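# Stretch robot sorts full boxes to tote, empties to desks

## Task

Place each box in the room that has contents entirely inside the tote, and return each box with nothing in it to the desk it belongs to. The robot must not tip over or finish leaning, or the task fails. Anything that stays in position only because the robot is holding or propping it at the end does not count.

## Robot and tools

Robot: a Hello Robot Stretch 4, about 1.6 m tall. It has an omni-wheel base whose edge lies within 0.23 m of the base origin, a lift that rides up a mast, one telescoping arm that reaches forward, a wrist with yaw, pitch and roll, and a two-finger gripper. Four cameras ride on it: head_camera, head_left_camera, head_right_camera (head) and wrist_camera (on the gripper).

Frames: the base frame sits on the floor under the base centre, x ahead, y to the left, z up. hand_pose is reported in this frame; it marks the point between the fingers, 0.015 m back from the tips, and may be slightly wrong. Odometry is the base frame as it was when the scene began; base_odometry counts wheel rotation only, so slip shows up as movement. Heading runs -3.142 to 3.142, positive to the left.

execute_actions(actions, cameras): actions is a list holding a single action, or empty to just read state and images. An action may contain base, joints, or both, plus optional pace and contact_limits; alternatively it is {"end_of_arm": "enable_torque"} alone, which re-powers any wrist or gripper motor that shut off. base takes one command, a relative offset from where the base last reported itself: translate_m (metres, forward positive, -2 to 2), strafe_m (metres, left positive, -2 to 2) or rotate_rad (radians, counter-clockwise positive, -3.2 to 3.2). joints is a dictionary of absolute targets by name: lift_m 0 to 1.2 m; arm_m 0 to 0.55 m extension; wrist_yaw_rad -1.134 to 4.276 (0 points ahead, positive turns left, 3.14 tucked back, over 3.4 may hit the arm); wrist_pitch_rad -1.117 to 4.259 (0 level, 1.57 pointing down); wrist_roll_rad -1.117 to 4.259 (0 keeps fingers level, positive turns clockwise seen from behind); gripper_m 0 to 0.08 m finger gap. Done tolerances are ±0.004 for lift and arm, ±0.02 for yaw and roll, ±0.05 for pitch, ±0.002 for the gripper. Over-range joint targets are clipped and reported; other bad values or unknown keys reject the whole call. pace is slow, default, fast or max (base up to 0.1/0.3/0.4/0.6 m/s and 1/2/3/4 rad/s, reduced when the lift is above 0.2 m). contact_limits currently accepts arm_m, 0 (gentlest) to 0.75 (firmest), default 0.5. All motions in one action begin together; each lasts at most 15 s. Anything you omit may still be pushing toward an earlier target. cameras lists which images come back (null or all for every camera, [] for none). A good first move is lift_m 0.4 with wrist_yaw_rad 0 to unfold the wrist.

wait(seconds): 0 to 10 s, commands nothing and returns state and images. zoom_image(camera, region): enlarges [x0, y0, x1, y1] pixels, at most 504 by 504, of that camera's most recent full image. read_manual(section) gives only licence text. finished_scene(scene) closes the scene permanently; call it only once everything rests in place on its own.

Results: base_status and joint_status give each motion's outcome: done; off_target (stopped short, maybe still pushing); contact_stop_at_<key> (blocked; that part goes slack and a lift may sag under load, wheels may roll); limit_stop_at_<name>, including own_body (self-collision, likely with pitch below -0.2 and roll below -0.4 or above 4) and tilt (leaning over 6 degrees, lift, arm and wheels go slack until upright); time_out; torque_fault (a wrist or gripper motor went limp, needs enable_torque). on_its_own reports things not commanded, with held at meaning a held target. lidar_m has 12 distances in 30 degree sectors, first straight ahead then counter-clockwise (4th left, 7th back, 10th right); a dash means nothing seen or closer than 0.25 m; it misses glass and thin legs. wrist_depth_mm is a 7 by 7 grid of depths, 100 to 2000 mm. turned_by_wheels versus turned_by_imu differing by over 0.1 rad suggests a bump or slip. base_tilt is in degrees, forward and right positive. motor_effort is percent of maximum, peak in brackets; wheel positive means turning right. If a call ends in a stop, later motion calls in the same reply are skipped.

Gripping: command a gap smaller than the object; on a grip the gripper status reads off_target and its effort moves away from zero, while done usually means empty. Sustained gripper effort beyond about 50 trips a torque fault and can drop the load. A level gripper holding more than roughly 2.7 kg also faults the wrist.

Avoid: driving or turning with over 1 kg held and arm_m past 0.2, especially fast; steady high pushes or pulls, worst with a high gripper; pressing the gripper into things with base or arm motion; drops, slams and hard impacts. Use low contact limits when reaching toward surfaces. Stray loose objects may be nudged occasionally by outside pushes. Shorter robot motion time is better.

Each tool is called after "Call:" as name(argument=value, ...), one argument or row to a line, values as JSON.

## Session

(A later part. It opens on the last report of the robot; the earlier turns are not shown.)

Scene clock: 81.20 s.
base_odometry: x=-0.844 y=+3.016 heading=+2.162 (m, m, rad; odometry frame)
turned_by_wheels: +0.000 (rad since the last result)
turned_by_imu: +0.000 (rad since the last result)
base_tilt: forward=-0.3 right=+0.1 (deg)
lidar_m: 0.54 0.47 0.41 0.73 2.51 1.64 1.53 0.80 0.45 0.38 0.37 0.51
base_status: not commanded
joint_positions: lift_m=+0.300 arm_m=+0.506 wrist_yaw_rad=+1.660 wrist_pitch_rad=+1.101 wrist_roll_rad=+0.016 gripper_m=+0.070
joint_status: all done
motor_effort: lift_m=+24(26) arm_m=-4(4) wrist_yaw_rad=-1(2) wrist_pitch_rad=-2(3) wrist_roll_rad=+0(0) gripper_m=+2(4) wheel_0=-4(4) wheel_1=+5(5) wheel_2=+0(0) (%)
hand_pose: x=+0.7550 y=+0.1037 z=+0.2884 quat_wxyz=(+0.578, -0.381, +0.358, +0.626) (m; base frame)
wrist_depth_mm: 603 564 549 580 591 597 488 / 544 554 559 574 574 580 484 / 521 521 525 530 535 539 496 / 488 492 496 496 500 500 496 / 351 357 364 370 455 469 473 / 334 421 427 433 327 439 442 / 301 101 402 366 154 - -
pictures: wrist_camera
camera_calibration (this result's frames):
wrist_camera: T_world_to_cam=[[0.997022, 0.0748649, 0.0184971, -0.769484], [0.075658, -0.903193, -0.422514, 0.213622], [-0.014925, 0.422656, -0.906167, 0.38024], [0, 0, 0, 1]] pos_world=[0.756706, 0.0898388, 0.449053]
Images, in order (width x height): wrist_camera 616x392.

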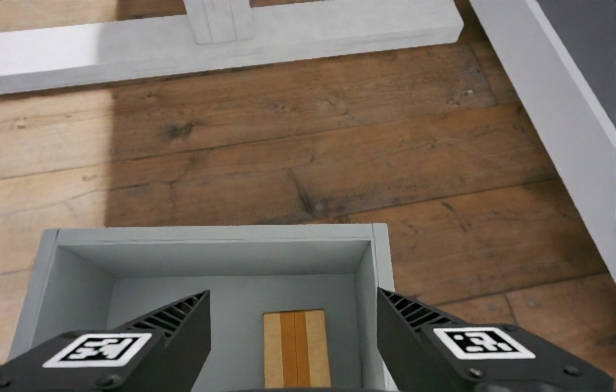

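Call:
execute_actions(
  actions=[
    {"base":{"rotate_rad":0.3},"joints":{"arm_m":0.0,"lift_m":0.6,"gripper_m":0.08}},
  ],
  cameras=[],
)

Call:
execute_actions(
  actions=[
    {"base":{"translate_m":-0.08},"joints":{"lift_m":0.95,"wrist_yaw_rad":0}},
  ],
  cameras=[],
)

Call:
execute_actions(
  actions=[
    {"base":{"strafe_m":1.11}},
  ],
  cameras=[],
)

Call:
execute_actions(
  actions=[
    {"joints":{"arm_m":0.3}},
  ],
  cameras=["head_camera","wrist_camera"],
)

Scene clock: 87.47 s.
base_odometry: x=-0.844 y=+3.016 heading=+2.461 (m, m, rad; odometry frame)
turned_by_wheels: +0.299 (rad since the last result)
turned_by_imu: +0.297 (rad since the last result)
base_tilt: forward=-0.3 right=+0.2 (deg)
lidar_m: 0.54 0.41 0.52 1.79 1.96 1.52 1.46 0.54 0.41 0.37 0.39 0.55
base_status: done
joint_positions: lift_m=+0.600 arm_m=+0.001 wrist_yaw_rad=+1.660 wrist_pitch_rad=+1.101 wrist_roll_rad=+0.016 gripper_m=+0.080
joint_status: all done
motor_effort: lift_m=+24(27) arm_m=-4(5) wrist_yaw_rad=-2(2) wrist_pitch_rad=-1(5) wrist_roll_rad=+0(0) gripper_m=+2(1) wheel_0=-6(11) wheel_1=-5(9) wheel_2=-1(11) (%)
hand_pose: x=+0.2502 y=+0.1037 z=+0.5884 quat_wxyz=(+0.578, -0.381, +0.358, +0.626) (m; base frame)
wrist_depth_mm: 1042 1042 1042 1042 1060 1060 1078 / 946 946 976 976 960 991 976 / 878 891 891 891 917 904 917 / 820 831 831 831 831 842 866 / 768 778 778 778 768 759 732 / 517 517 723 732 732 741 750 / - 114 496 699 676 - -
pictures: none
No camera images: the call's "cameras" was empty. Leave "cameras" out to get every camera's image.

Scene clock: 89.90 s.
base_odometry: x=-0.782 y=+2.966 heading=+2.461 (m, m, rad; odometry frame)
turned_by_wheels: -0.001 (rad since the last result)
turned_by_imu: -0.001 (rad since the last result)
base_tilt: forward=-0.3 right=+0.0 (deg)
lidar_m: 0.63 0.48 0.64 2.49 1.82 1.45 1.47 0.55 0.41 0.37 0.40 0.65
base_status: done
joint_positions: lift_m=+0.950 arm_m=+0.001 wrist_yaw_rad=+0.000 wrist_pitch_rad=+1.101 wrist_roll_rad=+0.016 gripper_m=+0.080
joint_status: all done
motor_effort: lift_m=+24(25) arm_m=-4(5) wrist_yaw_rad=-1(6) wrist_pitch_rad=-1(4) wrist_roll_rad=+0(0) gripper_m=+2(2) wheel_0=-5(10) wheel_1=-4(12) wheel_2=+2(13) (%)
hand_pose: x=+0.2679 y=-0.0874 z=+0.9384 quat_wxyz=(+0.852, +0.007, +0.523, -0.004) (m; base frame)
wrist_depth_mm: 512 1229 1229 1229 1182 809 549 / 480 1366 1397 1397 1336 798 544 / 462 1138 1308 1281 1308 788 544 / 1182 1205 1205 1205 1229 788 539 / 1118 1118 1138 1160 1160 778 535 / 1078 1078 1060 1098 1060 676 517 / - 114 1008 1025 1025 - -
pictures: none
No camera images: the call's "cameras" was empty. Leave "cameras" out to get every camera's image.

Scene clock: 94.93 s.
base_odometry: x=-1.480 y=+2.104 heading=+2.461 (m, m, rad; odometry frame)
turned_by_wheels: +0.000 (rad since the last result)
turned_by_imu: +0.000 (rad since the last result)
base_tilt: forward=-0.3 right=+0.2 (deg)
lidar_m: 0.48 0.50 0.74 1.40 1.50 1.35 1.29 1.39 1.54 1.50 0.65 0.49
base_status: done
joint_positions: lift_m=+0.950 arm_m=+0.001 wrist_yaw_rad=+0.000 wrist_pitch_rad=+1.101 wrist_roll_rad=+0.016 gripper_m=+0.080
joint_status: not commanded
motor_effort: lift_m=+23(23) arm_m=-4(4) wrist_yaw_rad=-2(1) wrist_pitch_rad=-3(3) wrist_roll_rad=+0(0) gripper_m=+2(2) wheel_0=-6(12) wheel_1=+4(14) wheel_2=+0(1) (%)
hand_pose: x=+0.2679 y=-0.0874 z=+0.9384 quat_wxyz=(+0.852, +0.007, +0.523, -0.004) (m; base frame)
wrist_depth_mm: 508 517 517 521 535 535 544 / 473 480 480 484 488 492 496 / 452 449 452 455 452 459 462 / 1205 1182 1255 1229 1255 1229 1229 / 1138 1118 1160 1160 1160 1182 1160 / 1060 1060 1078 1098 1060 1118 1098 / - 114 1008 1025 1008 - -
pictures: none
No camera images: the call's "cameras" was empty. Leave "cameras" out to get every camera's image.

Scene clock: 96.93 s.
base_odometry: x=-1.480 y=+2.104 heading=+2.461 (m, m, rad; odometry frame)
turned_by_wheels: +0.000 (rad since the last result)
turned_by_imu: +0.000 (rad since the last result)
base_tilt: forward=-0.2 right=+0.2 (deg)
lidar_m: 0.48 0.50 0.74 1.40 1.47 1.34 1.29 1.38 1.56 1.50 0.66 0.50
base_status: not commanded
joint_positions: lift_m=+0.950 arm_m=+0.299 wrist_yaw_rad=+0.000 wrist_pitch_rad=+1.101 wrist_roll_rad=+0.016 gripper_m=+0.080
joint_status: all done
motor_effort: lift_m=+23(23) arm_m=+5(6) wrist_yaw_rad=-1(2) wrist_pitch_rad=-4(3) wrist_roll_rad=+0(0) gripper_m=+2(2) wheel_0=-5(6) wheel_1=+4(4) wheel_2=+0(0) (%)
hand_pose: x=+0.5664 y=-0.0874 z=+0.9384 quat_wxyz=(+0.852, +0.007, +0.523, -0.004) (m; base frame)
wrist_depth_mm: 508 517 512 521 525 530 535 / 469 469 477 418 484 488 492 / 436 439 442 439 449 455 459 / 404 413 415 415 421 421 427 / 382 384 387 392 392 394 399 / 359 364 362 366 366 373 375 / - 114 342 347 340 - -
pictures: head_camera, wrist_camera
camera_calibration (this result's frames):
wrist_camera: T_world_to_cam=[[-0.0143281, -0.999726, 0.0184979, -0.100229], [-0.906344, 0.00517209, -0.422509, 0.965531], [0.422298, -0.0228192, -0.90617, 0.760688], [0, 0, 0, 1]] pos_world=[0.55243, -0.0878375, 1.09911]
Images, in order (width x height): head_camera 420x560, wrist_camera 616x392.

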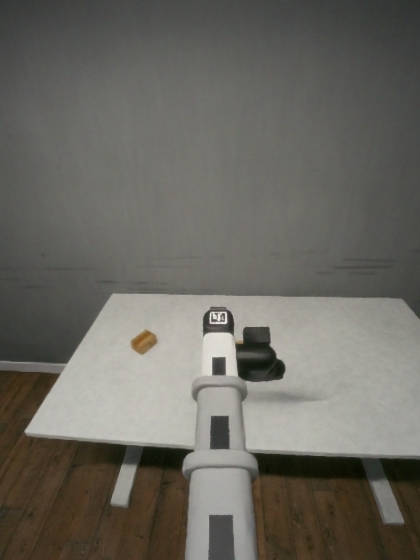

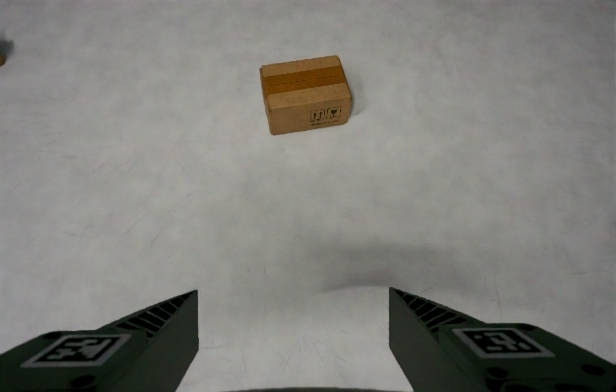

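Call:
execute_actions(
  actions=[
    {"base":{"strafe_m":-0.204},"joints":{"wrist_yaw_rad":1.74,"arm_m":0.48}},
  ],
  cameras=[],
)

Call:
execute_actions(
  actions=[
    {"base":{"translate_m":0.12},"joints":{"lift_m":0.87}},
  ],
  cameras=["wrist_camera"],
)

Scene clock: 102.13 s.
base_odometry: x=-1.352 y=+2.262 heading=+2.461 (m, m, rad; odometry frame)
turned_by_wheels: +0.000 (rad since the last result)
turned_by_imu: +0.001 (rad since the last result)
base_tilt: forward=-0.2 right=+0.1 (deg)
lidar_m: 0.47 0.49 0.70 1.59 1.72 1.35 1.29 1.84 1.34 1.29 0.65 0.49
base_status: done
joint_positions: lift_m=+0.950 arm_m=+0.479 wrist_yaw_rad=+1.740 wrist_pitch_rad=+1.101 wrist_roll_rad=+0.016 gripper_m=+0.080
joint_status: all done
motor_effort: lift_m=+23(23) arm_m=+5(4) wrist_yaw_rad=+0(6) wrist_pitch_rad=-2(3) wrist_roll_rad=+0(0) gripper_m=+2(2) wheel_0=+4(13) wheel_1=-4(14) wheel_2=+0(0) (%)
hand_pose: x=+0.7201 y=+0.1096 z=+0.9384 quat_wxyz=(+0.553, -0.395, +0.343, +0.649) (m; base frame)
wrist_depth_mm: 1499 1537 521 521 530 473 535 / 1397 1397 480 480 484 488 492 / 1281 449 445 449 449 452 455 / 1229 413 413 418 415 421 424 / 1138 387 387 389 392 394 397 / 370 364 362 368 364 370 373 / - 114 342 345 342 - -
pictures: none
No camera images: the call's "cameras" was empty. Leave "cameras" out to get every camera's image.

Scene clock: 103.80 s.
base_odometry: x=-1.445 y=+2.337 heading=+2.462 (m, m, rad; odometry frame)
turned_by_wheels: +0.001 (rad since the last result)
turned_by_imu: +0.001 (rad since the last result)
base_tilt: forward=-0.3 right=+0.1 (deg)
lidar_m: 0.34 0.37 0.54 1.59 1.70 1.46 1.43 1.85 1.34 1.31 0.47 0.36
base_status: done
joint_positions: lift_m=+0.870 arm_m=+0.479 wrist_yaw_rad=+1.740 wrist_pitch_rad=+1.101 wrist_roll_rad=+0.016 gripper_m=+0.080
joint_status: all done
motor_effort: lift_m=+19(19) arm_m=+5(5) wrist_yaw_rad=+0(0) wrist_pitch_rad=-4(5) wrist_roll_rad=+0(0) gripper_m=+2(2) wheel_0=+4(10) wheel_1=+7(11) wheel_2=-2(12) (%)
hand_pose: x=+0.7201 y=+0.1096 z=+0.8588 quat_wxyz=(+0.553, -0.395, +0.343, +0.649) (m; base frame)
wrist_depth_mm: 402 404 407 413 415 418 421 / 370 375 375 377 379 384 387 / 345 347 349 351 355 357 359 / 322 325 325 329 330 332 330 / 301 303 304 306 309 310 312 / 285 285 281 240 285 291 293 / - 114 264 226 267 - -
pictures: wrist_camera
camera_calibration (this result's frames):
wrist_camera: T_world_to_cam=[[0.987894, 0.154022, 0.0184997, -0.747734], [0.147349, -0.894366, -0.422372, 0.409875], [-0.048509, 0.419985, -0.906234, 0.918639], [0, 0, 0, 1]] pos_world=[0.722849, 0.095931, 1.01945]
Images, in order (width x height): wrist_camera 616x392.

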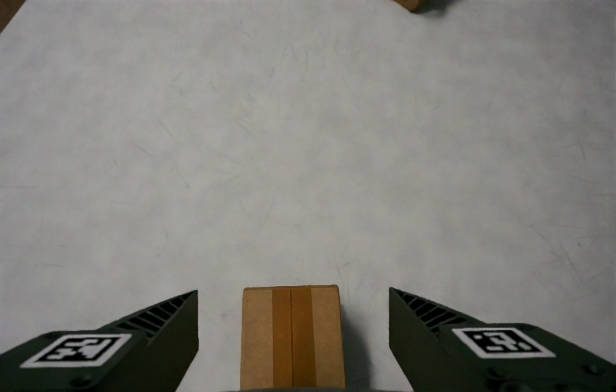

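Call:
execute_actions(
  actions=[
    {"joints":{"lift_m":0.77},"pace":"slow"},
  ],
  cameras=["wrist_camera"],
)

Call:
execute_actions(
  actions=[
    {"joints":{"gripper_m":0.04}},
  ],
  cameras=[],
)

Call:
execute_actions(
  actions=[
    {"joints":{"lift_m":0.87}},
  ],
  cameras=[],
)

Call:
execute_actions(
  actions=[
    {"joints":{"wrist_pitch_rad":0.0,"arm_m":0.0}},
  ],
  cameras=["head_camera"],
)

Scene clock: 108.60 s.
base_odometry: x=-1.445 y=+2.337 heading=+2.462 (m, m, rad; odometry frame)
turned_by_wheels: +0.000 (rad since the last result)
turned_by_imu: +0.000 (rad since the last result)
base_tilt: forward=-0.3 right=+0.2 (deg)
lidar_m: 0.35 0.37 0.54 1.59 1.72 1.47 1.42 1.85 1.35 1.30 0.47 0.36
base_status: not commanded
joint_positions: lift_m=+0.770 arm_m=+0.479 wrist_yaw_rad=+1.740 wrist_pitch_rad=+1.101 wrist_roll_rad=+0.016 gripper_m=+0.080
joint_status: all done
motor_effort: lift_m=+18(17) arm_m=+5(5) wrist_yaw_rad=+0(0) wrist_pitch_rad=-3(5) wrist_roll_rad=+0(0) gripper_m=+1(1) wheel_0=+4(4) wheel_1=+6(7) wheel_2=-2(2) (%)
hand_pose: x=+0.7201 y=+0.1096 z=+0.7588 quat_wxyz=(+0.553, -0.395, +0.343, +0.649) (m; base frame)
wrist_depth_mm: 265 267 268 271 273 274 278 / 245 247 248 250 251 254 255 / 227 229 231 231 234 235 236 / 213 213 215 216 217 219 220 / 199 200 196 150 203 205 206 / 187 188 141 141 154 193 193 / - 114 135 133 135 - -
pictures: wrist_camera
camera_calibration (this result's frames):
wrist_camera: T_world_to_cam=[[0.987894, 0.154022, 0.0184997, -0.745885], [0.147349, -0.894366, -0.422372, 0.367649], [-0.048509, 0.419985, -0.906234, 0.828039], [0, 0, 0, 1]] pos_world=[0.72285, 0.095931, 0.919481]
Images, in order (width x height): wrist_camera 616x392.

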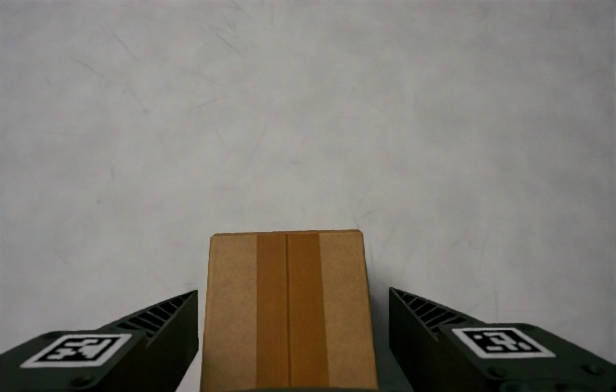

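Scene clock: 109.60 s.
base_odometry: x=-1.445 y=+2.337 heading=+2.462 (m, m, rad; odometry frame)
turned_by_wheels: +0.000 (rad since the last result)
turned_by_imu: +0.000 (rad since the last result)
base_tilt: forward=-0.2 right=+0.2 (deg)
lidar_m: 0.34 0.39 0.50 1.59 1.67 1.47 1.41 1.82 1.34 1.29 0.48 0.37
base_status: not commanded
joint_positions: lift_m=+0.770 arm_m=+0.479 wrist_yaw_rad=+1.740 wrist_pitch_rad=+1.101 wrist_roll_rad=+0.016 gripper_m=+0.059
joint_status: gripper_m off_target (ended at +0.059, target +0.040)
on_its_own: gripper_m is held at +0.053, not at your +0.040, by its contact guard: the fingers met something
motor_effort: lift_m=+18(18) arm_m=+4(5) wrist_yaw_rad=+0(2) wrist_pitch_rad=-4(3) wrist_roll_rad=+0(0) gripper_m=-38(39) wheel_0=+4(4) wheel_1=+6(6) wheel_2=-2(2) (%)
hand_pose: x=+0.7201 y=+0.1096 z=+0.7588 quat_wxyz=(+0.553, -0.395, +0.343, +0.649) (m; base frame)
wrist_depth_mm: 265 267 268 270 273 276 277 / 245 246 248 250 252 254 255 / 227 229 229 232 234 235 236 / 212 213 215 216 216 219 220 / 199 200 196 150 203 205 206 / 187 188 141 141 142 192 193 / 179 - 132 133 132 - -
pictures: none
No camera images: the call's "cameras" was empty. Leave "cameras" out to get every camera's image.

Scene clock: 111.03 s.
base_odometry: x=-1.445 y=+2.337 heading=+2.462 (m, m, rad; odometry frame)
turned_by_wheels: +0.000 (rad since the last result)
turned_by_imu: +0.000 (rad since the last result)
base_tilt: forward=-0.3 right=+0.1 (deg)
lidar_m: 0.34 0.37 0.53 1.59 1.69 1.45 1.40 1.83 1.36 1.29 0.49 0.37
base_status: not commanded
joint_positions: lift_m=+0.870 arm_m=+0.479 wrist_yaw_rad=+1.740 wrist_pitch_rad=+1.103 wrist_roll_rad=+0.016 gripper_m=+0.059
joint_status: all done
on_its_own: gripper_m is held at +0.053, not at your +0.040, by its contact guard: the fingers met something
motor_effort: lift_m=+26(26) arm_m=+4(4) wrist_yaw_rad=-2(1) wrist_pitch_rad=-8(7) wrist_roll_rad=+0(0) gripper_m=-38(38) wheel_0=+4(4) wheel_1=+7(6) wheel_2=-2(2) (%)
hand_pose: x=+0.7201 y=+0.1093 z=+0.8581 quat_wxyz=(+0.552, -0.396, +0.343, +0.648) (m; base frame)
wrist_depth_mm: 399 404 404 407 410 413 415 / 370 370 375 375 379 384 382 / 343 345 347 349 351 353 355 / 320 322 324 324 327 327 330 / 300 301 294 150 307 307 309 / 283 283 141 141 142 289 291 / 270 - 131 133 132 - 279
pictures: none
No camera images: the call's "cameras" was empty. Leave "cameras" out to get every camera's image.

Scene clock: 113.53 s.
base_odometry: x=-1.445 y=+2.337 heading=+2.462 (m, m, rad; odometry frame)
turned_by_wheels: +0.000 (rad since the last result)
turned_by_imu: +0.000 (rad since the last result)
base_tilt: forward=-0.4 right=+0.1 (deg)
lidar_m: 0.35 0.40 0.54 1.59 1.69 1.44 1.42 1.83 1.35 1.30 0.48 0.35
base_status: not commanded
joint_positions: lift_m=+0.870 arm_m=+0.001 wrist_yaw_rad=+1.740 wrist_pitch_rad=+0.007 wrist_roll_rad=+0.016 gripper_m=+0.059
joint_status: all done
on_its_own: gripper_m is held at +0.053, not at your +0.040, by its contact guard: the fingers met something
motor_effort: lift_m=+25(25) arm_m=-4(5) wrist_yaw_rad=-2(2) wrist_pitch_rad=-18(24) wrist_roll_rad=+0(0) gripper_m=-38(38) wheel_0=+4(4) wheel_1=+6(6) wheel_2=-2(2) (%)
hand_pose: x=+0.2220 y=+0.2244 z=+1.0465 quat_wxyz=(+0.645, +0.003, +0.008, +0.764) (m; base frame)
wrist_depth_mm: - - - - - - 1921 / - - - - - - 1921 / - - - - - - 1921 / - - - - - - 1921 / - - - 150 - - 1983 / - - 141 141 142 - 1921 / - - 132 133 132 - 1756
pictures: head_camera
Images, in order (width x height): head_camera 420x560.

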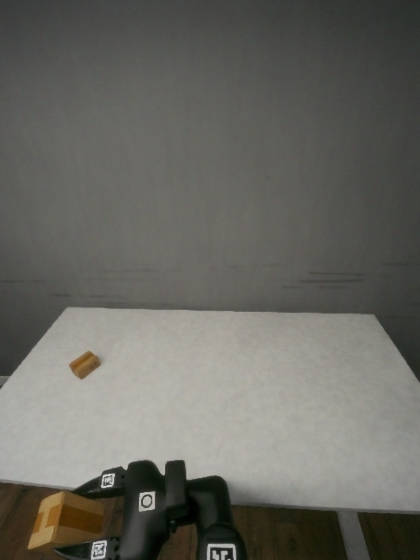

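Call:
execute_actions(
  actions=[
    {"base":{"translate_m":-0.04},"joints":{"wrist_yaw_rad":1.66}},
  ],
  cameras=[],
)

Call:
execute_actions(
  actions=[
    {"base":{"strafe_m":-0.906},"joints":{"wrist_pitch_rad":1.1}},
  ],
  cameras=[],
)

Call:
execute_actions(
  actions=[
    {"base":{"rotate_rad":-0.3},"joints":{"lift_m":0.3}},
  ],
  cameras=[],
)

Call:
execute_actions(
  actions=[
    {"joints":{"arm_m":0.37}},
  ],
  cameras=["head_camera","wrist_camera"],
)

Scene clock: 116.57 s.
base_odometry: x=-1.414 y=+2.312 heading=+2.461 (m, m, rad; odometry frame)
turned_by_wheels: -0.001 (rad since the last result)
turned_by_imu: -0.001 (rad since the last result)
base_tilt: forward=-0.3 right=+0.2 (deg)
lidar_m: 0.39 0.43 0.61 1.59 1.69 1.43 1.38 1.84 1.35 1.29 0.54 0.39
base_status: done
joint_positions: lift_m=+0.870 arm_m=+0.001 wrist_yaw_rad=+1.660 wrist_pitch_rad=+0.007 wrist_roll_rad=+0.016 gripper_m=+0.059
joint_status: all done
on_its_own: gripper_m is held at +0.053, not at your +0.040, by its contact guard: the fingers met something
motor_effort: lift_m=+25(25) arm_m=-4(4) wrist_yaw_rad=-1(7) wrist_pitch_rad=-19(21) wrist_roll_rad=+0(0) gripper_m=-38(37) wheel_0=-6(9) wheel_1=-6(11) wheel_2=+4(11) (%)
hand_pose: x=+0.2398 y=+0.2196 z=+1.0465 quat_wxyz=(+0.675, +0.003, +0.008, +0.738) (m; base frame)
wrist_depth_mm: - - - - - - 1708 / - - - - - - 1661 / - - - - - - 1708 / - - - - - - 1708 / - - - 150 - - 1708 / - - 141 141 142 - 1708 / - - 131 133 132 - 1576
pictures: none
No camera images: the call's "cameras" was empty. Leave "cameras" out to get every camera's image.

Scene clock: 120.90 s.
base_odometry: x=-0.844 y=+3.016 heading=+2.461 (m, m, rad; odometry frame)
turned_by_wheels: +0.000 (rad since the last result)
turned_by_imu: +0.001 (rad since the last result)
base_tilt: forward=-0.3 right=+0.1 (deg)
lidar_m: 0.55 0.41 0.53 1.78 1.95 1.53 1.45 0.53 0.40 0.39 0.41 0.55
base_status: done
joint_positions: lift_m=+0.870 arm_m=+0.001 wrist_yaw_rad=+1.660 wrist_pitch_rad=+1.103 wrist_roll_rad=+0.016 gripper_m=+0.059
joint_status: all done
on_its_own: gripper_m is held at +0.053, not at your +0.040, by its contact guard: the fingers met something
motor_effort: lift_m=+25(25) arm_m=-4(4) wrist_yaw_rad=+0(1) wrist_pitch_rad=-9(12) wrist_roll_rad=+0(0) gripper_m=-38(38) wheel_0=+2(13) wheel_1=-3(13) wheel_2=+0(1) (%)
hand_pose: x=+0.2502 y=+0.1033 z=+0.8581 quat_wxyz=(+0.578, -0.382, +0.359, +0.626) (m; base frame)
wrist_depth_mm: 1397 1430 1397 1430 1430 418 421 / 1281 1308 1308 1336 1308 382 389 / 1205 1229 1205 1229 1229 357 357 / 1118 1138 1138 1138 1138 334 332 / 1042 1078 1025 150 1060 1008 683 / 976 991 141 141 142 991 991 / 946 - 131 133 132 - 960
pictures: none
No camera images: the call's "cameras" was empty. Leave "cameras" out to get every camera's image.

Scene clock: 124.10 s.
base_odometry: x=-0.844 y=+3.016 heading=+2.162 (m, m, rad; odometry frame)
turned_by_wheels: -0.299 (rad since the last result)
turned_by_imu: -0.296 (rad since the last result)
base_tilt: forward=-0.3 right=+0.1 (deg)
lidar_m: 0.54 0.45 0.41 0.70 2.52 1.67 1.52 0.82 0.45 0.39 0.37 0.50
base_status: done
joint_positions: lift_m=+0.300 arm_m=+0.001 wrist_yaw_rad=+1.660 wrist_pitch_rad=+1.103 wrist_roll_rad=+0.016 gripper_m=+0.059
joint_status: all done
on_its_own: gripper_m is held at +0.053, not at your +0.040, by its contact guard: the fingers met something
motor_effort: lift_m=+20(22) arm_m=-4(4) wrist_yaw_rad=-1(1) wrist_pitch_rad=-8(10) wrist_roll_rad=+0(0) gripper_m=-38(39) wheel_0=+5(9) wheel_1=+6(9) wheel_2=+4(10) (%)
hand_pose: x=+0.2502 y=+0.1033 z=+0.2884 quat_wxyz=(+0.578, -0.382, +0.359, +0.626) (m; base frame)
wrist_depth_mm: 603 615 621 621 627 634 539 / 564 564 569 559 535 549 559 / 521 521 525 535 535 539 544 / 484 492 496 496 500 500 500 / 239 297 452 150 466 473 473 / 224 234 141 141 142 442 445 / 213 - 132 133 132 - 424
pictures: none
No camera images: the call's "cameras" was empty. Leave "cameras" out to get every camera's image.

Scene clock: 126.30 s.
base_odometry: x=-0.844 y=+3.016 heading=+2.162 (m, m, rad; odometry frame)
turned_by_wheels: +0.000 (rad since the last result)
turned_by_imu: +0.000 (rad since the last result)
base_tilt: forward=-0.3 right=+0.1 (deg)
lidar_m: 0.55 0.46 0.42 0.70 2.52 1.65 1.53 0.80 0.46 0.39 0.38 0.50
base_status: not commanded
joint_positions: lift_m=+0.300 arm_m=+0.369 wrist_yaw_rad=+1.660 wrist_pitch_rad=+1.103 wrist_roll_rad=+0.016 gripper_m=+0.059
joint_status: all done
on_its_own: gripper_m is held at +0.053, not at your +0.040, by its contact guard: the fingers met something
motor_effort: lift_m=+21(21) arm_m=+5(6) wrist_yaw_rad=+0(0) wrist_pitch_rad=-9(9) wrist_roll_rad=+0(0) gripper_m=-38(38) wheel_0=+5(5) wheel_1=+6(6) wheel_2=+5(5) (%)
hand_pose: x=+0.6186 y=+0.1033 z=+0.2884 quat_wxyz=(+0.578, -0.382, +0.359, +0.626) (m; base frame)
wrist_depth_mm: 603 609 569 539 574 580 603 / 549 539 549 559 569 574 580 / 521 521 525 530 535 539 539 / 488 488 492 496 496 500 504 / 452 462 330 150 343 370 469 / 427 433 141 141 142 397 430 / 410 - 132 133 132 - 413
pictures: head_camera, wrist_camera
camera_calibration (this result's frames):
wrist_camera: T_world_to_cam=[[0.997049, 0.0744985, 0.0185233, -0.63345], [0.0753641, -0.903993, -0.420852, 0.223419], [-0.0146079, 0.421006, -0.90694, 0.378633], [0, 0, 0, 1]] pos_world=[0.620274, 0.0897536, 0.449158]
Images, in order (width x height): head_camera 420x560, wrist_camera 616x392.

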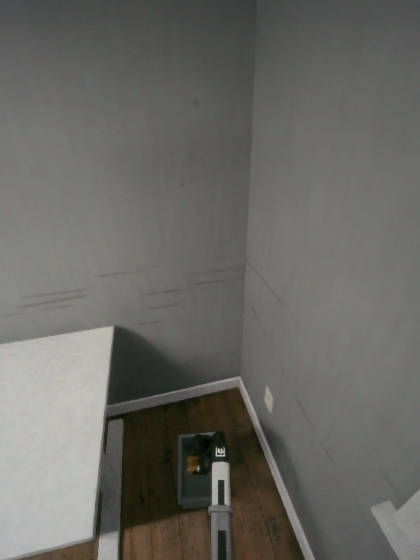

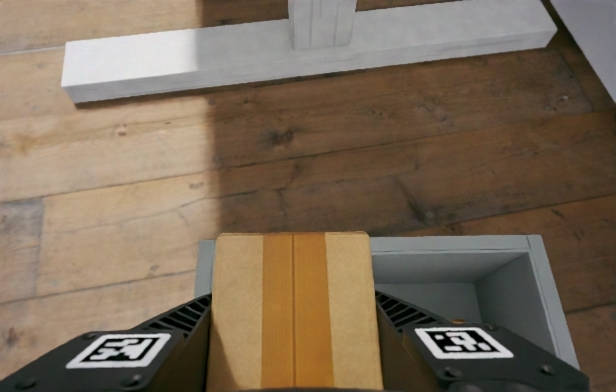

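Call:
execute_actions(
  actions=[
    {"joints":{"arm_m":0.392}},
  ],
  cameras=["wrist_camera"],
)

Call:
execute_actions(
  actions=[
    {"joints":{"lift_m":0.12}},
  ],
  cameras=["wrist_camera","head_camera"],
)

Scene clock: 131.20 s.
base_odometry: x=-0.844 y=+3.016 heading=+2.162 (m, m, rad; odometry frame)
turned_by_wheels: +0.000 (rad since the last result)
turned_by_imu: +0.000 (rad since the last result)
base_tilt: forward=-0.3 right=+0.1 (deg)
lidar_m: 0.54 0.46 0.42 0.72 2.52 1.65 1.53 0.79 0.44 0.38 0.39 0.51
base_status: not commanded
joint_positions: lift_m=+0.300 arm_m=+0.391 wrist_yaw_rad=+1.660 wrist_pitch_rad=+1.103 wrist_roll_rad=+0.016 gripper_m=+0.059
joint_status: all done
on_its_own: gripper_m is held at +0.053, not at your +0.040, by its contact guard: the fingers met something
motor_effort: lift_m=+20(21) arm_m=+5(4) wrist_yaw_rad=+0(0) wrist_pitch_rad=-10(8) wrist_roll_rad=+0(0) gripper_m=-38(38) wheel_0=+5(5) wheel_1=+6(6) wheel_2=+5(4) (%)
hand_pose: x=+0.6406 y=+0.1033 z=+0.2884 quat_wxyz=(+0.578, -0.382, +0.359, +0.626) (m; base frame)
wrist_depth_mm: 609 609 564 544 580 585 597 / 544 539 549 564 574 574 574 / 521 521 525 530 530 539 539 / 484 488 492 496 496 500 500 / 455 459 330 150 343 353 469 / 430 430 141 141 142 353 442 / 410 - 131 133 132 - 421
pictures: wrist_camera
camera_calibration (this result's frames):
wrist_camera: T_world_to_cam=[[0.997044, 0.0745617, 0.0185232, -0.655382], [0.0754213, -0.903989, -0.420852, 0.221729], [-0.0146346, 0.421005, -0.90694, 0.37897], [0, 0, 0, 1]] pos_world=[0.642268, 0.0897587, 0.449158]
Images, in order (width x height): wrist_camera 616x392.

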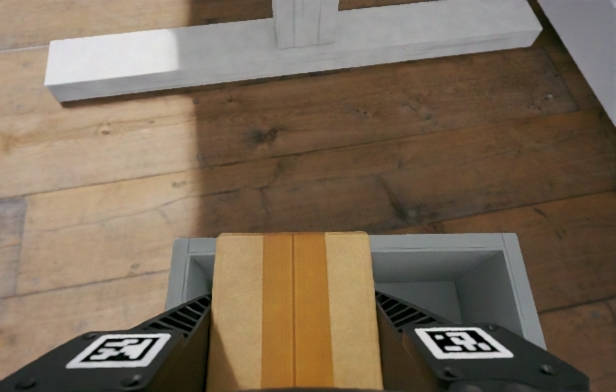

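Scene clock: 133.03 s.
base_odometry: x=-0.844 y=+3.016 heading=+2.162 (m, m, rad; odometry frame)
turned_by_wheels: +0.000 (rad since the last result)
turned_by_imu: +0.000 (rad since the last result)
base_tilt: forward=-0.3 right=+0.2 (deg)
lidar_m: 0.78 0.44 0.40 0.73 2.53 1.62 1.53 0.82 0.46 0.38 0.38 0.51
base_status: not commanded
joint_positions: lift_m=+0.120 arm_m=+0.391 wrist_yaw_rad=+1.660 wrist_pitch_rad=+1.103 wrist_roll_rad=+0.016 gripper_m=+0.059
joint_status: all done
on_its_own: gripper_m is held at +0.053, not at your +0.040, by its contact guard: the fingers met something
motor_effort: lift_m=+20(20) arm_m=+5(5) wrist_yaw_rad=+0(0) wrist_pitch_rad=-9(12) wrist_roll_rad=+0(0) gripper_m=-38(38) wheel_0=+5(4) wheel_1=+6(6) wheel_2=+5(4) (%)
hand_pose: x=+0.6406 y=+0.1033 z=+0.1085 quat_wxyz=(+0.578, -0.382, +0.359, +0.626) (m; base frame)
wrist_depth_mm: 359 362 366 366 368 373 375 / 330 332 334 338 340 342 345 / 298 173 176 177 179 181 182 / 161 202 228 230 235 238 240 / 150 214 262 150 272 273 267 / 141 198 141 141 142 208 213 / 132 - 131 133 132 - 201
pictures: head_camera, wrist_camera
camera_calibration (this result's frames):
wrist_camera: T_world_to_cam=[[0.997044, 0.0745623, 0.0185232, -0.652051], [0.0754219, -0.903988, -0.420852, 0.145983], [-0.0146349, 0.421005, -0.90694, 0.215737], [0, 0, 0, 1]] pos_world=[0.642271, 0.0897588, 0.269176]
Images, in order (width x height): head_camera 420x560, wrist_camera 616x392.

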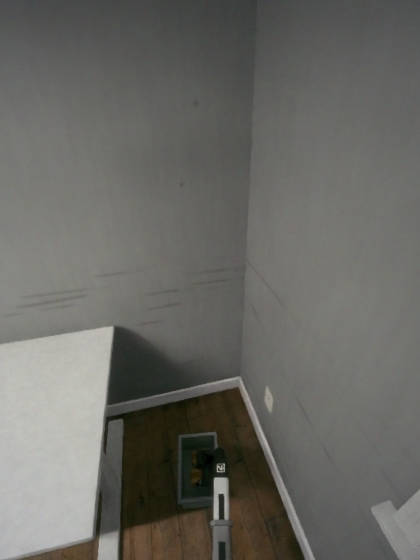

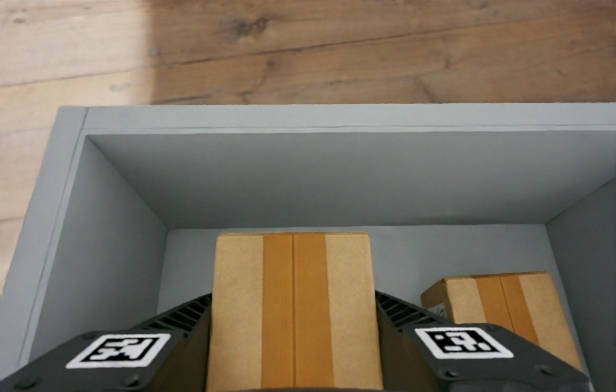

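Call:
execute_actions(
  actions=[
    {"joints":{"arm_m":0.363},"pace":"slow"},
  ],
  cameras=["wrist_camera"],
)

Call:
execute_actions(
  actions=[
    {"joints":{"lift_m":0.066},"pace":"slow"},
  ],
  cameras=["wrist_camera"],
)

Scene clock: 136.23 s.
base_odometry: x=-0.844 y=+3.016 heading=+2.162 (m, m, rad; odometry frame)
turned_by_wheels: +0.000 (rad since the last result)
turned_by_imu: +0.000 (rad since the last result)
base_tilt: forward=-0.2 right=+0.1 (deg)
lidar_m: 0.75 0.45 0.41 0.72 2.51 1.66 1.52 0.78 0.43 0.38 0.39 0.50
base_status: not commanded
joint_positions: lift_m=+0.120 arm_m=+0.364 wrist_yaw_rad=+1.660 wrist_pitch_rad=+1.103 wrist_roll_rad=+0.016 gripper_m=+0.059
joint_status: all done
on_its_own: gripper_m is held at +0.053, not at your +0.040, by its contact guard: the fingers met something
motor_effort: lift_m=+20(20) arm_m=-5(5) wrist_yaw_rad=+0(0) wrist_pitch_rad=-8(9) wrist_roll_rad=+0(0) gripper_m=-38(37) wheel_0=+4(5) wheel_1=+6(6) wheel_2=+5(5) (%)
hand_pose: x=+0.6133 y=+0.1033 z=+0.1085 quat_wxyz=(+0.578, -0.382, +0.359, +0.626) (m; base frame)
wrist_depth_mm: 359 362 366 366 368 373 375 / 330 332 336 338 340 342 343 / 309 173 175 175 176 178 178 / 289 163 222 225 228 230 234 / 270 151 215 150 272 273 274 / 254 140 141 141 142 213 208 / 243 - 132 133 132 - -
pictures: wrist_camera
camera_calibration (this result's frames):
wrist_camera: T_world_to_cam=[[0.997044, 0.0745619, 0.0185233, -0.624793], [0.0754216, -0.903989, -0.420852, 0.148045], [-0.0146347, 0.421005, -0.90694, 0.215337], [0, 0, 0, 1]] pos_world=[0.614932, 0.0897587, 0.269176]
Images, in order (width x height): wrist_camera 616x392.

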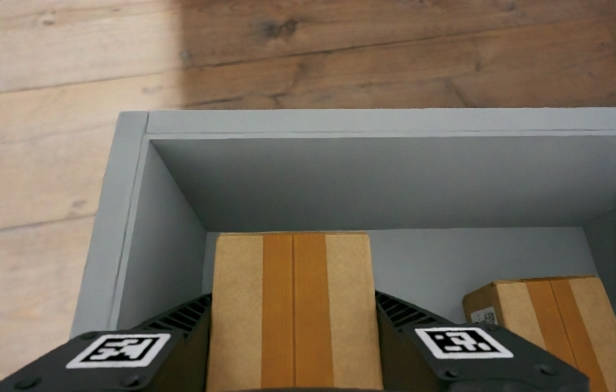

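Scene clock: 137.57 s.
base_odometry: x=-0.844 y=+3.016 heading=+2.162 (m, m, rad; odometry frame)
turned_by_wheels: +0.000 (rad since the last result)
turned_by_imu: +0.000 (rad since the last result)
base_tilt: forward=-0.3 right=+0.1 (deg)
lidar_m: 0.77 0.46 0.41 0.73 2.51 1.66 1.52 0.80 0.47 0.38 0.38 0.49
base_status: not commanded
joint_positions: lift_m=+0.066 arm_m=+0.364 wrist_yaw_rad=+1.660 wrist_pitch_rad=+1.102 wrist_roll_rad=+0.017 gripper_m=+0.059
joint_status: all done
on_its_own: gripper_m is held at +0.053, not at your +0.040, by its contact guard: the fingers met something
motor_effort: lift_m=+16(21) arm_m=-4(5) wrist_yaw_rad=+1(0) wrist_pitch_rad=-4(8) wrist_roll_rad=-2(1) gripper_m=-38(38) wheel_0=+5(4) wheel_1=+6(6) wheel_2=+4(6) (%)
hand_pose: x=+0.6132 y=+0.1035 z=+0.0549 quat_wxyz=(+0.578, -0.381, +0.359, +0.626) (m; base frame)
wrist_depth_mm: 282 126 127 128 129 130 133 / 117 133 138 139 141 142 143 / 109 153 170 172 174 175 177 / 104 153 221 224 227 229 229 / 110 152 210 150 219 220 222 / 109 140 141 142 142 204 169 / - - 132 133 132 - -
pictures: wrist_camera
camera_calibration (this result's frames):
wrist_camera: T_world_to_cam=[[0.997096, 0.0739388, 0.0182587, -0.623689], [0.0747297, -0.903595, -0.42182, 0.126123], [-0.0146904, 0.421959, -0.906496, 0.166594], [0, 0, 0, 1]] pos_world=[0.614899, 0.0897833, 0.215605]
Images, in order (width x height): wrist_camera 616x392.

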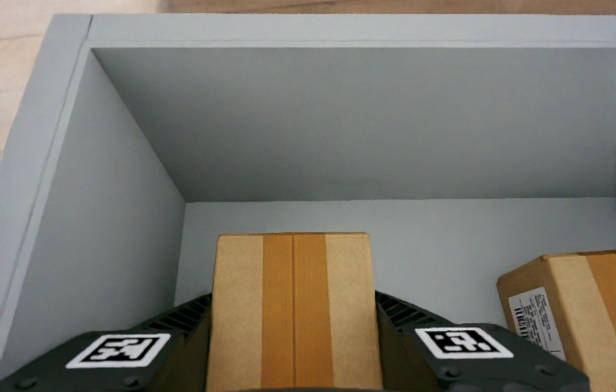

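Call:
execute_actions(
  actions=[
    {"joints":{"gripper_m":0.07},"pace":"slow"},
  ],
  cameras=[],
)

Call:
execute_actions(
  actions=[
    {"joints":{"lift_m":0.3}},
  ],
  cameras=["wrist_camera"],
)

Scene clock: 139.63 s.
base_odometry: x=-0.844 y=+3.016 heading=+2.162 (m, m, rad; odometry frame)
turned_by_wheels: +0.000 (rad since the last result)
turned_by_imu: +0.000 (rad since the last result)
base_tilt: forward=-0.2 right=+0.1 (deg)
lidar_m: 0.76 0.44 0.42 0.73 2.52 1.67 1.51 0.79 0.45 0.37 0.38 0.51
base_status: not commanded
joint_positions: lift_m=+0.066 arm_m=+0.364 wrist_yaw_rad=+1.659 wrist_pitch_rad=+1.101 wrist_roll_rad=+0.017 gripper_m=+0.069
joint_status: all done
motor_effort: lift_m=+17(17) arm_m=-4(4) wrist_yaw_rad=+2(2) wrist_pitch_rad=-3(5) wrist_roll_rad=-1(2) gripper_m=+5(36) wheel_0=+5(4) wheel_1=+6(6) wheel_2=+5(5) (%)
hand_pose: x=+0.6133 y=+0.1036 z=+0.0549 quat_wxyz=(+0.579, -0.381, +0.358, +0.626) (m; base frame)
wrist_depth_mm: 278 126 127 128 129 130 221 / 117 137 138 139 140 141 141 / 110 155 170 171 172 174 175 / 109 160 220 224 225 228 229 / 113 160 211 165 219 220 221 / 109 138 155 155 154 203 163 / - 101 144 147 139 - -
pictures: none
No camera images: the call's "cameras" was empty. Leave "cameras" out to get every camera's image.

Scene clock: 141.67 s.
base_odometry: x=-0.844 y=+3.016 heading=+2.162 (m, m, rad; odometry frame)
turned_by_wheels: +0.000 (rad since the last result)
turned_by_imu: +0.000 (rad since the last result)
base_tilt: forward=-0.3 right=+0.1 (deg)
lidar_m: 0.56 0.46 0.41 0.71 2.52 1.64 1.53 0.80 0.45 0.37 0.38 0.51
base_status: not commanded
joint_positions: lift_m=+0.300 arm_m=+0.364 wrist_yaw_rad=+1.660 wrist_pitch_rad=+1.101 wrist_roll_rad=+0.017 gripper_m=+0.070
joint_status: all done
motor_effort: lift_m=+24(27) arm_m=-4(4) wrist_yaw_rad=+0(2) wrist_pitch_rad=-2(2) wrist_roll_rad=-1(2) gripper_m=+2(5) wheel_0=+5(5) wheel_1=+6(6) wheel_2=+5(5) (%)
hand_pose: x=+0.6132 y=+0.1036 z=+0.2884 quat_wxyz=(+0.578, -0.381, +0.358, +0.626) (m; base frame)
wrist_depth_mm: 609 615 615 539 580 591 609 / 554 535 544 569 580 580 585 / 525 521 530 535 530 539 539 / 488 492 492 496 504 500 508 / 455 459 455 351 357 359 473 / 430 433 407 433 427 399 430 / 410 101 340 364 154 - -
pictures: wrist_camera
camera_calibration (this result's frames):
wrist_camera: T_world_to_cam=[[0.997087, 0.0740319, 0.0183266, -0.627976], [0.074831, -0.903251, -0.422538, 0.224844], [-0.0147278, 0.422679, -0.90616, 0.378015], [0, 0, 0, 1]] pos_world=[0.614889, 0.0898014, 0.449056]
Images, in order (width x height): wrist_camera 616x392.

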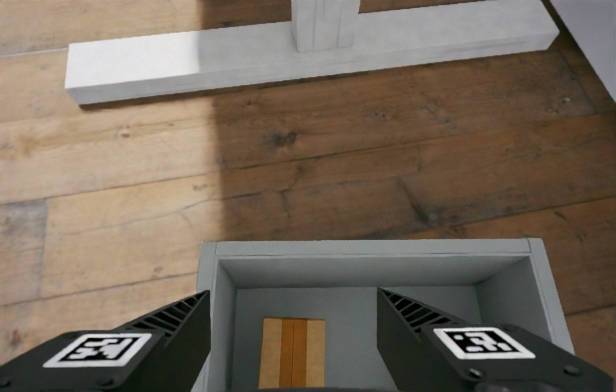

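Good. Go for box C.

Call:
execute_actions(
  actions=[
    {"base":{"rotate_rad":0.3},"joints":{"lift_m":0.95,"arm_m":0.0,"gripper_m":0.08}},
  ],
  cameras=[],
)

Call:
execute_actions(
  actions=[
    {"base":{"translate_m":-0.08},"joints":{"wrist_yaw_rad":0.0}},
  ],
  cameras=[],
)

Call:
execute_actions(
  actions=[
    {"base":{"strafe_m":1.5}},
  ],
  cameras=["head_camera","wrist_camera"],
)

Scene clock: 146.47 s.
base_odometry: x=-0.844 y=+3.016 heading=+2.461 (m, m, rad; odometry frame)
turned_by_wheels: +0.299 (rad since the last result)
turned_by_imu: +0.297 (rad since the last result)
base_tilt: forward=-0.3 right=+0.0 (deg)
lidar_m: 0.57 0.42 0.53 1.78 1.95 1.53 1.46 0.56 0.40 0.36 0.42 0.56
base_status: done
joint_positions: lift_m=+0.950 arm_m=+0.001 wrist_yaw_rad=+1.660 wrist_pitch_rad=+1.101 wrist_roll_rad=+0.017 gripper_m=+0.080
joint_status: all done
motor_effort: lift_m=+24(26) arm_m=-5(4) wrist_yaw_rad=-1(2) wrist_pitch_rad=-4(5) wrist_roll_rad=-1(1) gripper_m=+2(0) wheel_0=-6(12) wheel_1=-5(12) wheel_2=-2(11) (%)
hand_pose: x=+0.2502 y=+0.1036 z=+0.9384 quat_wxyz=(+0.578, -0.381, +0.358, +0.626) (m; base frame)
wrist_depth_mm: 1537 1537 1499 1576 1537 535 544 / 1397 1397 1430 1430 1430 492 496 / 1308 1281 1308 1336 1308 455 462 / 1229 1229 1229 1229 1182 424 427 / 1138 1138 1160 1138 1138 404 402 / 1078 1078 1078 1098 1060 1008 1078 / - 114 809 1025 1008 - -
pictures: none
No camera images: the call's "cameras" was empty. Leave "cameras" out to get every camera's image.

Scene clock: 148.00 s.
base_odometry: x=-0.782 y=+2.966 heading=+2.461 (m, m, rad; odometry frame)
turned_by_wheels: -0.001 (rad since the last result)
turned_by_imu: -0.001 (rad since the last result)
base_tilt: forward=-0.3 right=+0.0 (deg)
lidar_m: 0.78 0.47 0.64 2.52 1.84 1.46 1.43 0.55 0.40 0.38 0.40 0.62
base_status: done
joint_positions: lift_m=+0.950 arm_m=+0.001 wrist_yaw_rad=+0.000 wrist_pitch_rad=+1.101 wrist_roll_rad=+0.016 gripper_m=+0.080
joint_status: all done
motor_effort: lift_m=+23(24) arm_m=-5(5) wrist_yaw_rad=-1(5) wrist_pitch_rad=-4(2) wrist_roll_rad=-1(1) gripper_m=+2(2) wheel_0=-5(10) wheel_1=-4(13) wheel_2=+2(14) (%)
hand_pose: x=+0.2679 y=-0.0874 z=+0.9384 quat_wxyz=(+0.852, +0.007, +0.523, -0.004) (m; base frame)
wrist_depth_mm: 508 1229 1229 1229 1205 820 554 / 484 1336 1397 1397 1366 809 544 / 466 1118 1308 1308 1308 798 544 / 1182 1182 1229 1205 1229 778 539 / 1138 1118 1160 1160 1138 768 535 / 1060 1078 1060 1078 1060 676 517 / - 114 991 1025 1025 - -
pictures: none
No camera images: the call's "cameras" was empty. Leave "cameras" out to get every camera's image.

Scene clock: 154.33 s.
base_odometry: x=-1.727 y=+1.801 heading=+2.461 (m, m, rad; odometry frame)
turned_by_wheels: +0.000 (rad since the last result)
turned_by_imu: +0.000 (rad since the last result)
base_tilt: forward=-0.3 right=+0.2 (deg)
lidar_m: 0.49 0.53 1.04 1.00 1.08 1.32 1.26 1.37 1.96 1.90 0.68 0.51
base_status: done
joint_positions: lift_m=+0.950 arm_m=+0.001 wrist_yaw_rad=+0.000 wrist_pitch_rad=+1.101 wrist_roll_rad=+0.016 gripper_m=+0.080
joint_status: not commanded
motor_effort: lift_m=+23(23) arm_m=-4(4) wrist_yaw_rad=+0(2) wrist_pitch_rad=-5(3) wrist_roll_rad=-1(1) gripper_m=+3(2) wheel_0=-5(14) wheel_1=+5(13) wheel_2=+0(1) (%)
hand_pose: x=+0.2679 y=-0.0874 z=+0.9384 quat_wxyz=(+0.852, +0.007, +0.523, -0.004) (m; base frame)
wrist_depth_mm: 1255 512 521 521 530 539 539 / 480 477 480 484 484 492 496 / 1255 466 459 462 466 462 466 / 1182 1229 1205 1205 1255 1281 1255 / 1118 1138 1118 1138 1182 1182 1182 / 1060 1078 1060 1078 1078 1078 1098 / - 114 1008 1025 1008 - -
pictures: head_camera, wrist_camera
camera_calibration (this result's frames):
wrist_camera: T_world_to_cam=[[-0.0146366, -0.999724, 0.0183946, -0.104336], [-0.906391, 0.00549807, -0.422404, 0.694978], [0.422186, -0.0228552, -0.906221, 0.886797], [0, 0, 0, 1]] pos_world=[0.254002, -0.08786, 1.09911]
Images, in order (width x height): head_camera 420x560, wrist_camera 616x392.

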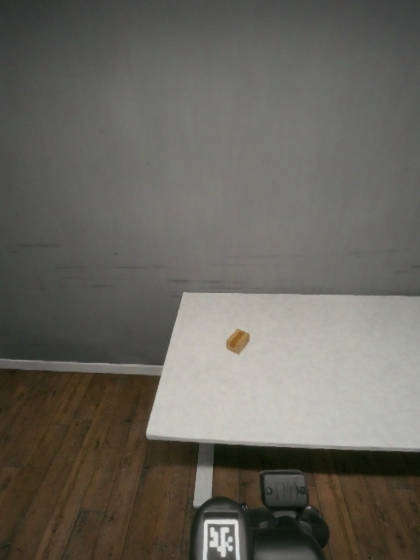

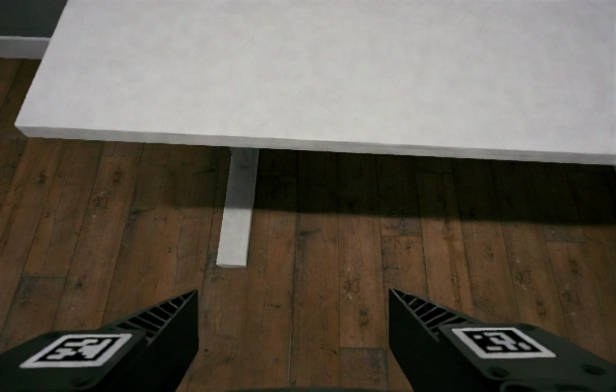

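Call:
execute_actions(
  actions=[
    {"base":{"translate_m":0.14},"joints":{"arm_m":0.36}},
  ],
  cameras=["wrist_camera"],
)

Scene clock: 158.73 s.
base_odometry: x=-1.835 y=+1.889 heading=+2.461 (m, m, rad; odometry frame)
turned_by_wheels: +0.001 (rad since the last result)
turned_by_imu: +0.001 (rad since the last result)
base_tilt: forward=-0.3 right=+0.2 (deg)
lidar_m: 0.36 0.37 1.03 0.99 1.06 1.47 1.41 1.53 1.96 1.20 0.50 0.37
base_status: done
joint_positions: lift_m=+0.950 arm_m=+0.359 wrist_yaw_rad=+0.000 wrist_pitch_rad=+1.101 wrist_roll_rad=+0.016 gripper_m=+0.080
joint_status: all done
motor_effort: lift_m=+22(22) arm_m=+5(5) wrist_yaw_rad=-2(1) wrist_pitch_rad=-3(3) wrist_roll_rad=-1(0) gripper_m=+2(2) wheel_0=+5(9) wheel_1=+6(12) wheel_2=-2(14) (%)
hand_pose: x=+0.6264 y=-0.0874 z=+0.9384 quat_wxyz=(+0.852, +0.007, +0.523, -0.004) (m; base frame)
wrist_depth_mm: 661 512 512 521 525 530 535 / 759 473 480 480 484 488 496 / 445 442 445 445 449 452 455 / 407 407 415 364 421 424 424 / 382 384 384 379 392 394 397 / 359 362 364 368 364 373 375 / - 114 342 347 343 - -
pictures: wrist_camera
camera_calibration (this result's frames):
wrist_camera: T_world_to_cam=[[-0.0144605, -0.999726, 0.0184225, -0.0992149], [-0.906308, 0.00532206, -0.422585, 1.01999], [0.422371, -0.0228073, -0.906136, 0.73529], [0, 0, 0, 1]] pos_world=[0.612421, -0.0878461, 1.09913]
Images, in order (width x height): wrist_camera 616x392.

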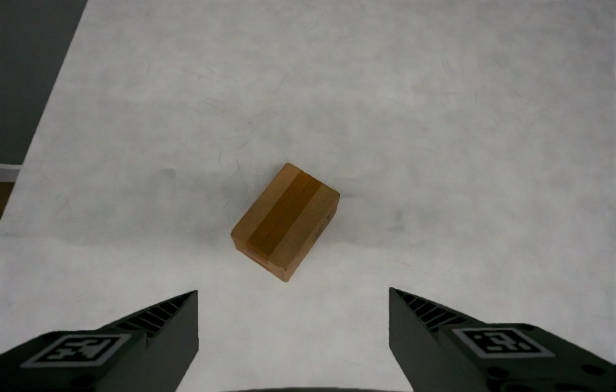

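Call:
execute_actions(
  actions=[
    {"base":{"strafe_m":0.047},"joints":{"wrist_yaw_rad":-0.68}},
  ],
  cameras=[],
)

Call:
execute_actions(
  actions=[
    {"base":{"translate_m":0.08},"joints":{"arm_m":0.475,"lift_m":0.89}},
  ],
  cameras=["wrist_camera"],
)

Scene clock: 163.10 s.
base_odometry: x=-1.865 y=+1.852 heading=+2.461 (m, m, rad; odometry frame)
turned_by_wheels: +0.000 (rad since the last result)
turned_by_imu: +0.000 (rad since the last result)
base_tilt: forward=-0.3 right=+0.1 (deg)
lidar_m: 0.36 0.39 0.97 0.94 1.04 1.46 1.41 1.51 2.01 1.20 0.48 0.37
base_status: done
joint_positions: lift_m=+0.950 arm_m=+0.359 wrist_yaw_rad=-0.680 wrist_pitch_rad=+1.101 wrist_roll_rad=+0.016 gripper_m=+0.080
joint_status: all done
motor_effort: lift_m=+23(23) arm_m=+4(5) wrist_yaw_rad=-2(6) wrist_pitch_rad=-4(4) wrist_roll_rad=-1(1) gripper_m=+3(2) wheel_0=-4(13) wheel_1=+5(13) wheel_2=+0(1) (%)
hand_pose: x=+0.5500 y=-0.1285 z=+0.9384 quat_wxyz=(+0.802, +0.181, +0.491, -0.288) (m; base frame)
wrist_depth_mm: 508 512 517 521 525 539 539 / 466 473 480 480 488 492 496 / 436 439 442 449 452 455 459 / 410 366 407 418 421 424 427 / 382 379 387 392 394 394 402 / 359 364 362 368 366 373 375 / - 114 342 347 340 - -
pictures: none
No camera images: the call's "cameras" was empty. Leave "cameras" out to get every camera's image.

Scene clock: 164.50 s.
base_odometry: x=-1.927 y=+1.903 heading=+2.462 (m, m, rad; odometry frame)
turned_by_wheels: +0.001 (rad since the last result)
turned_by_imu: +0.001 (rad since the last result)
base_tilt: forward=-0.3 right=+0.2 (deg)
lidar_m: 0.27 0.31 1.56 0.95 1.02 1.44 1.51 1.60 2.00 0.94 0.40 0.29
base_status: done
joint_positions: lift_m=+0.890 arm_m=+0.474 wrist_yaw_rad=-0.680 wrist_pitch_rad=+1.101 wrist_roll_rad=+0.016 gripper_m=+0.080
joint_status: all done
motor_effort: lift_m=+19(20) arm_m=+5(4) wrist_yaw_rad=+0(0) wrist_pitch_rad=-4(4) wrist_roll_rad=+0(1) gripper_m=+2(2) wheel_0=+5(9) wheel_1=+5(12) wheel_2=-3(12) (%)
hand_pose: x=+0.6650 y=-0.1285 z=+0.8788 quat_wxyz=(+0.802, +0.181, +0.491, -0.288) (m; base frame)
wrist_depth_mm: 399 433 433 439 445 449 452 / 392 397 399 404 410 410 415 / 364 370 373 375 379 382 384 / 342 343 347 349 353 357 359 / 322 324 327 329 329 332 336 / 303 304 298 260 306 314 315 / - 114 282 246 287 - -
pictures: wrist_camera
camera_calibration (this result's frames):
wrist_camera: T_world_to_cam=[[-0.639794, -0.768325, 0.0184283, 0.306943], [-0.701481, 0.574, -0.422432, 0.966718], [0.313987, -0.283196, -0.906207, 0.702648], [0, 0, 0, 1]] pos_world=[0.653892, -0.120076, 1.03946]
Images, in order (width x height): wrist_camera 616x392.

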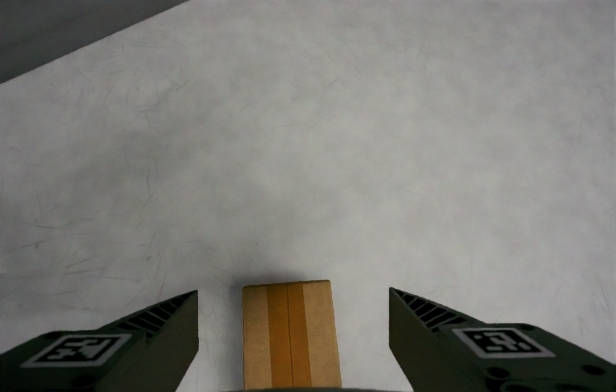

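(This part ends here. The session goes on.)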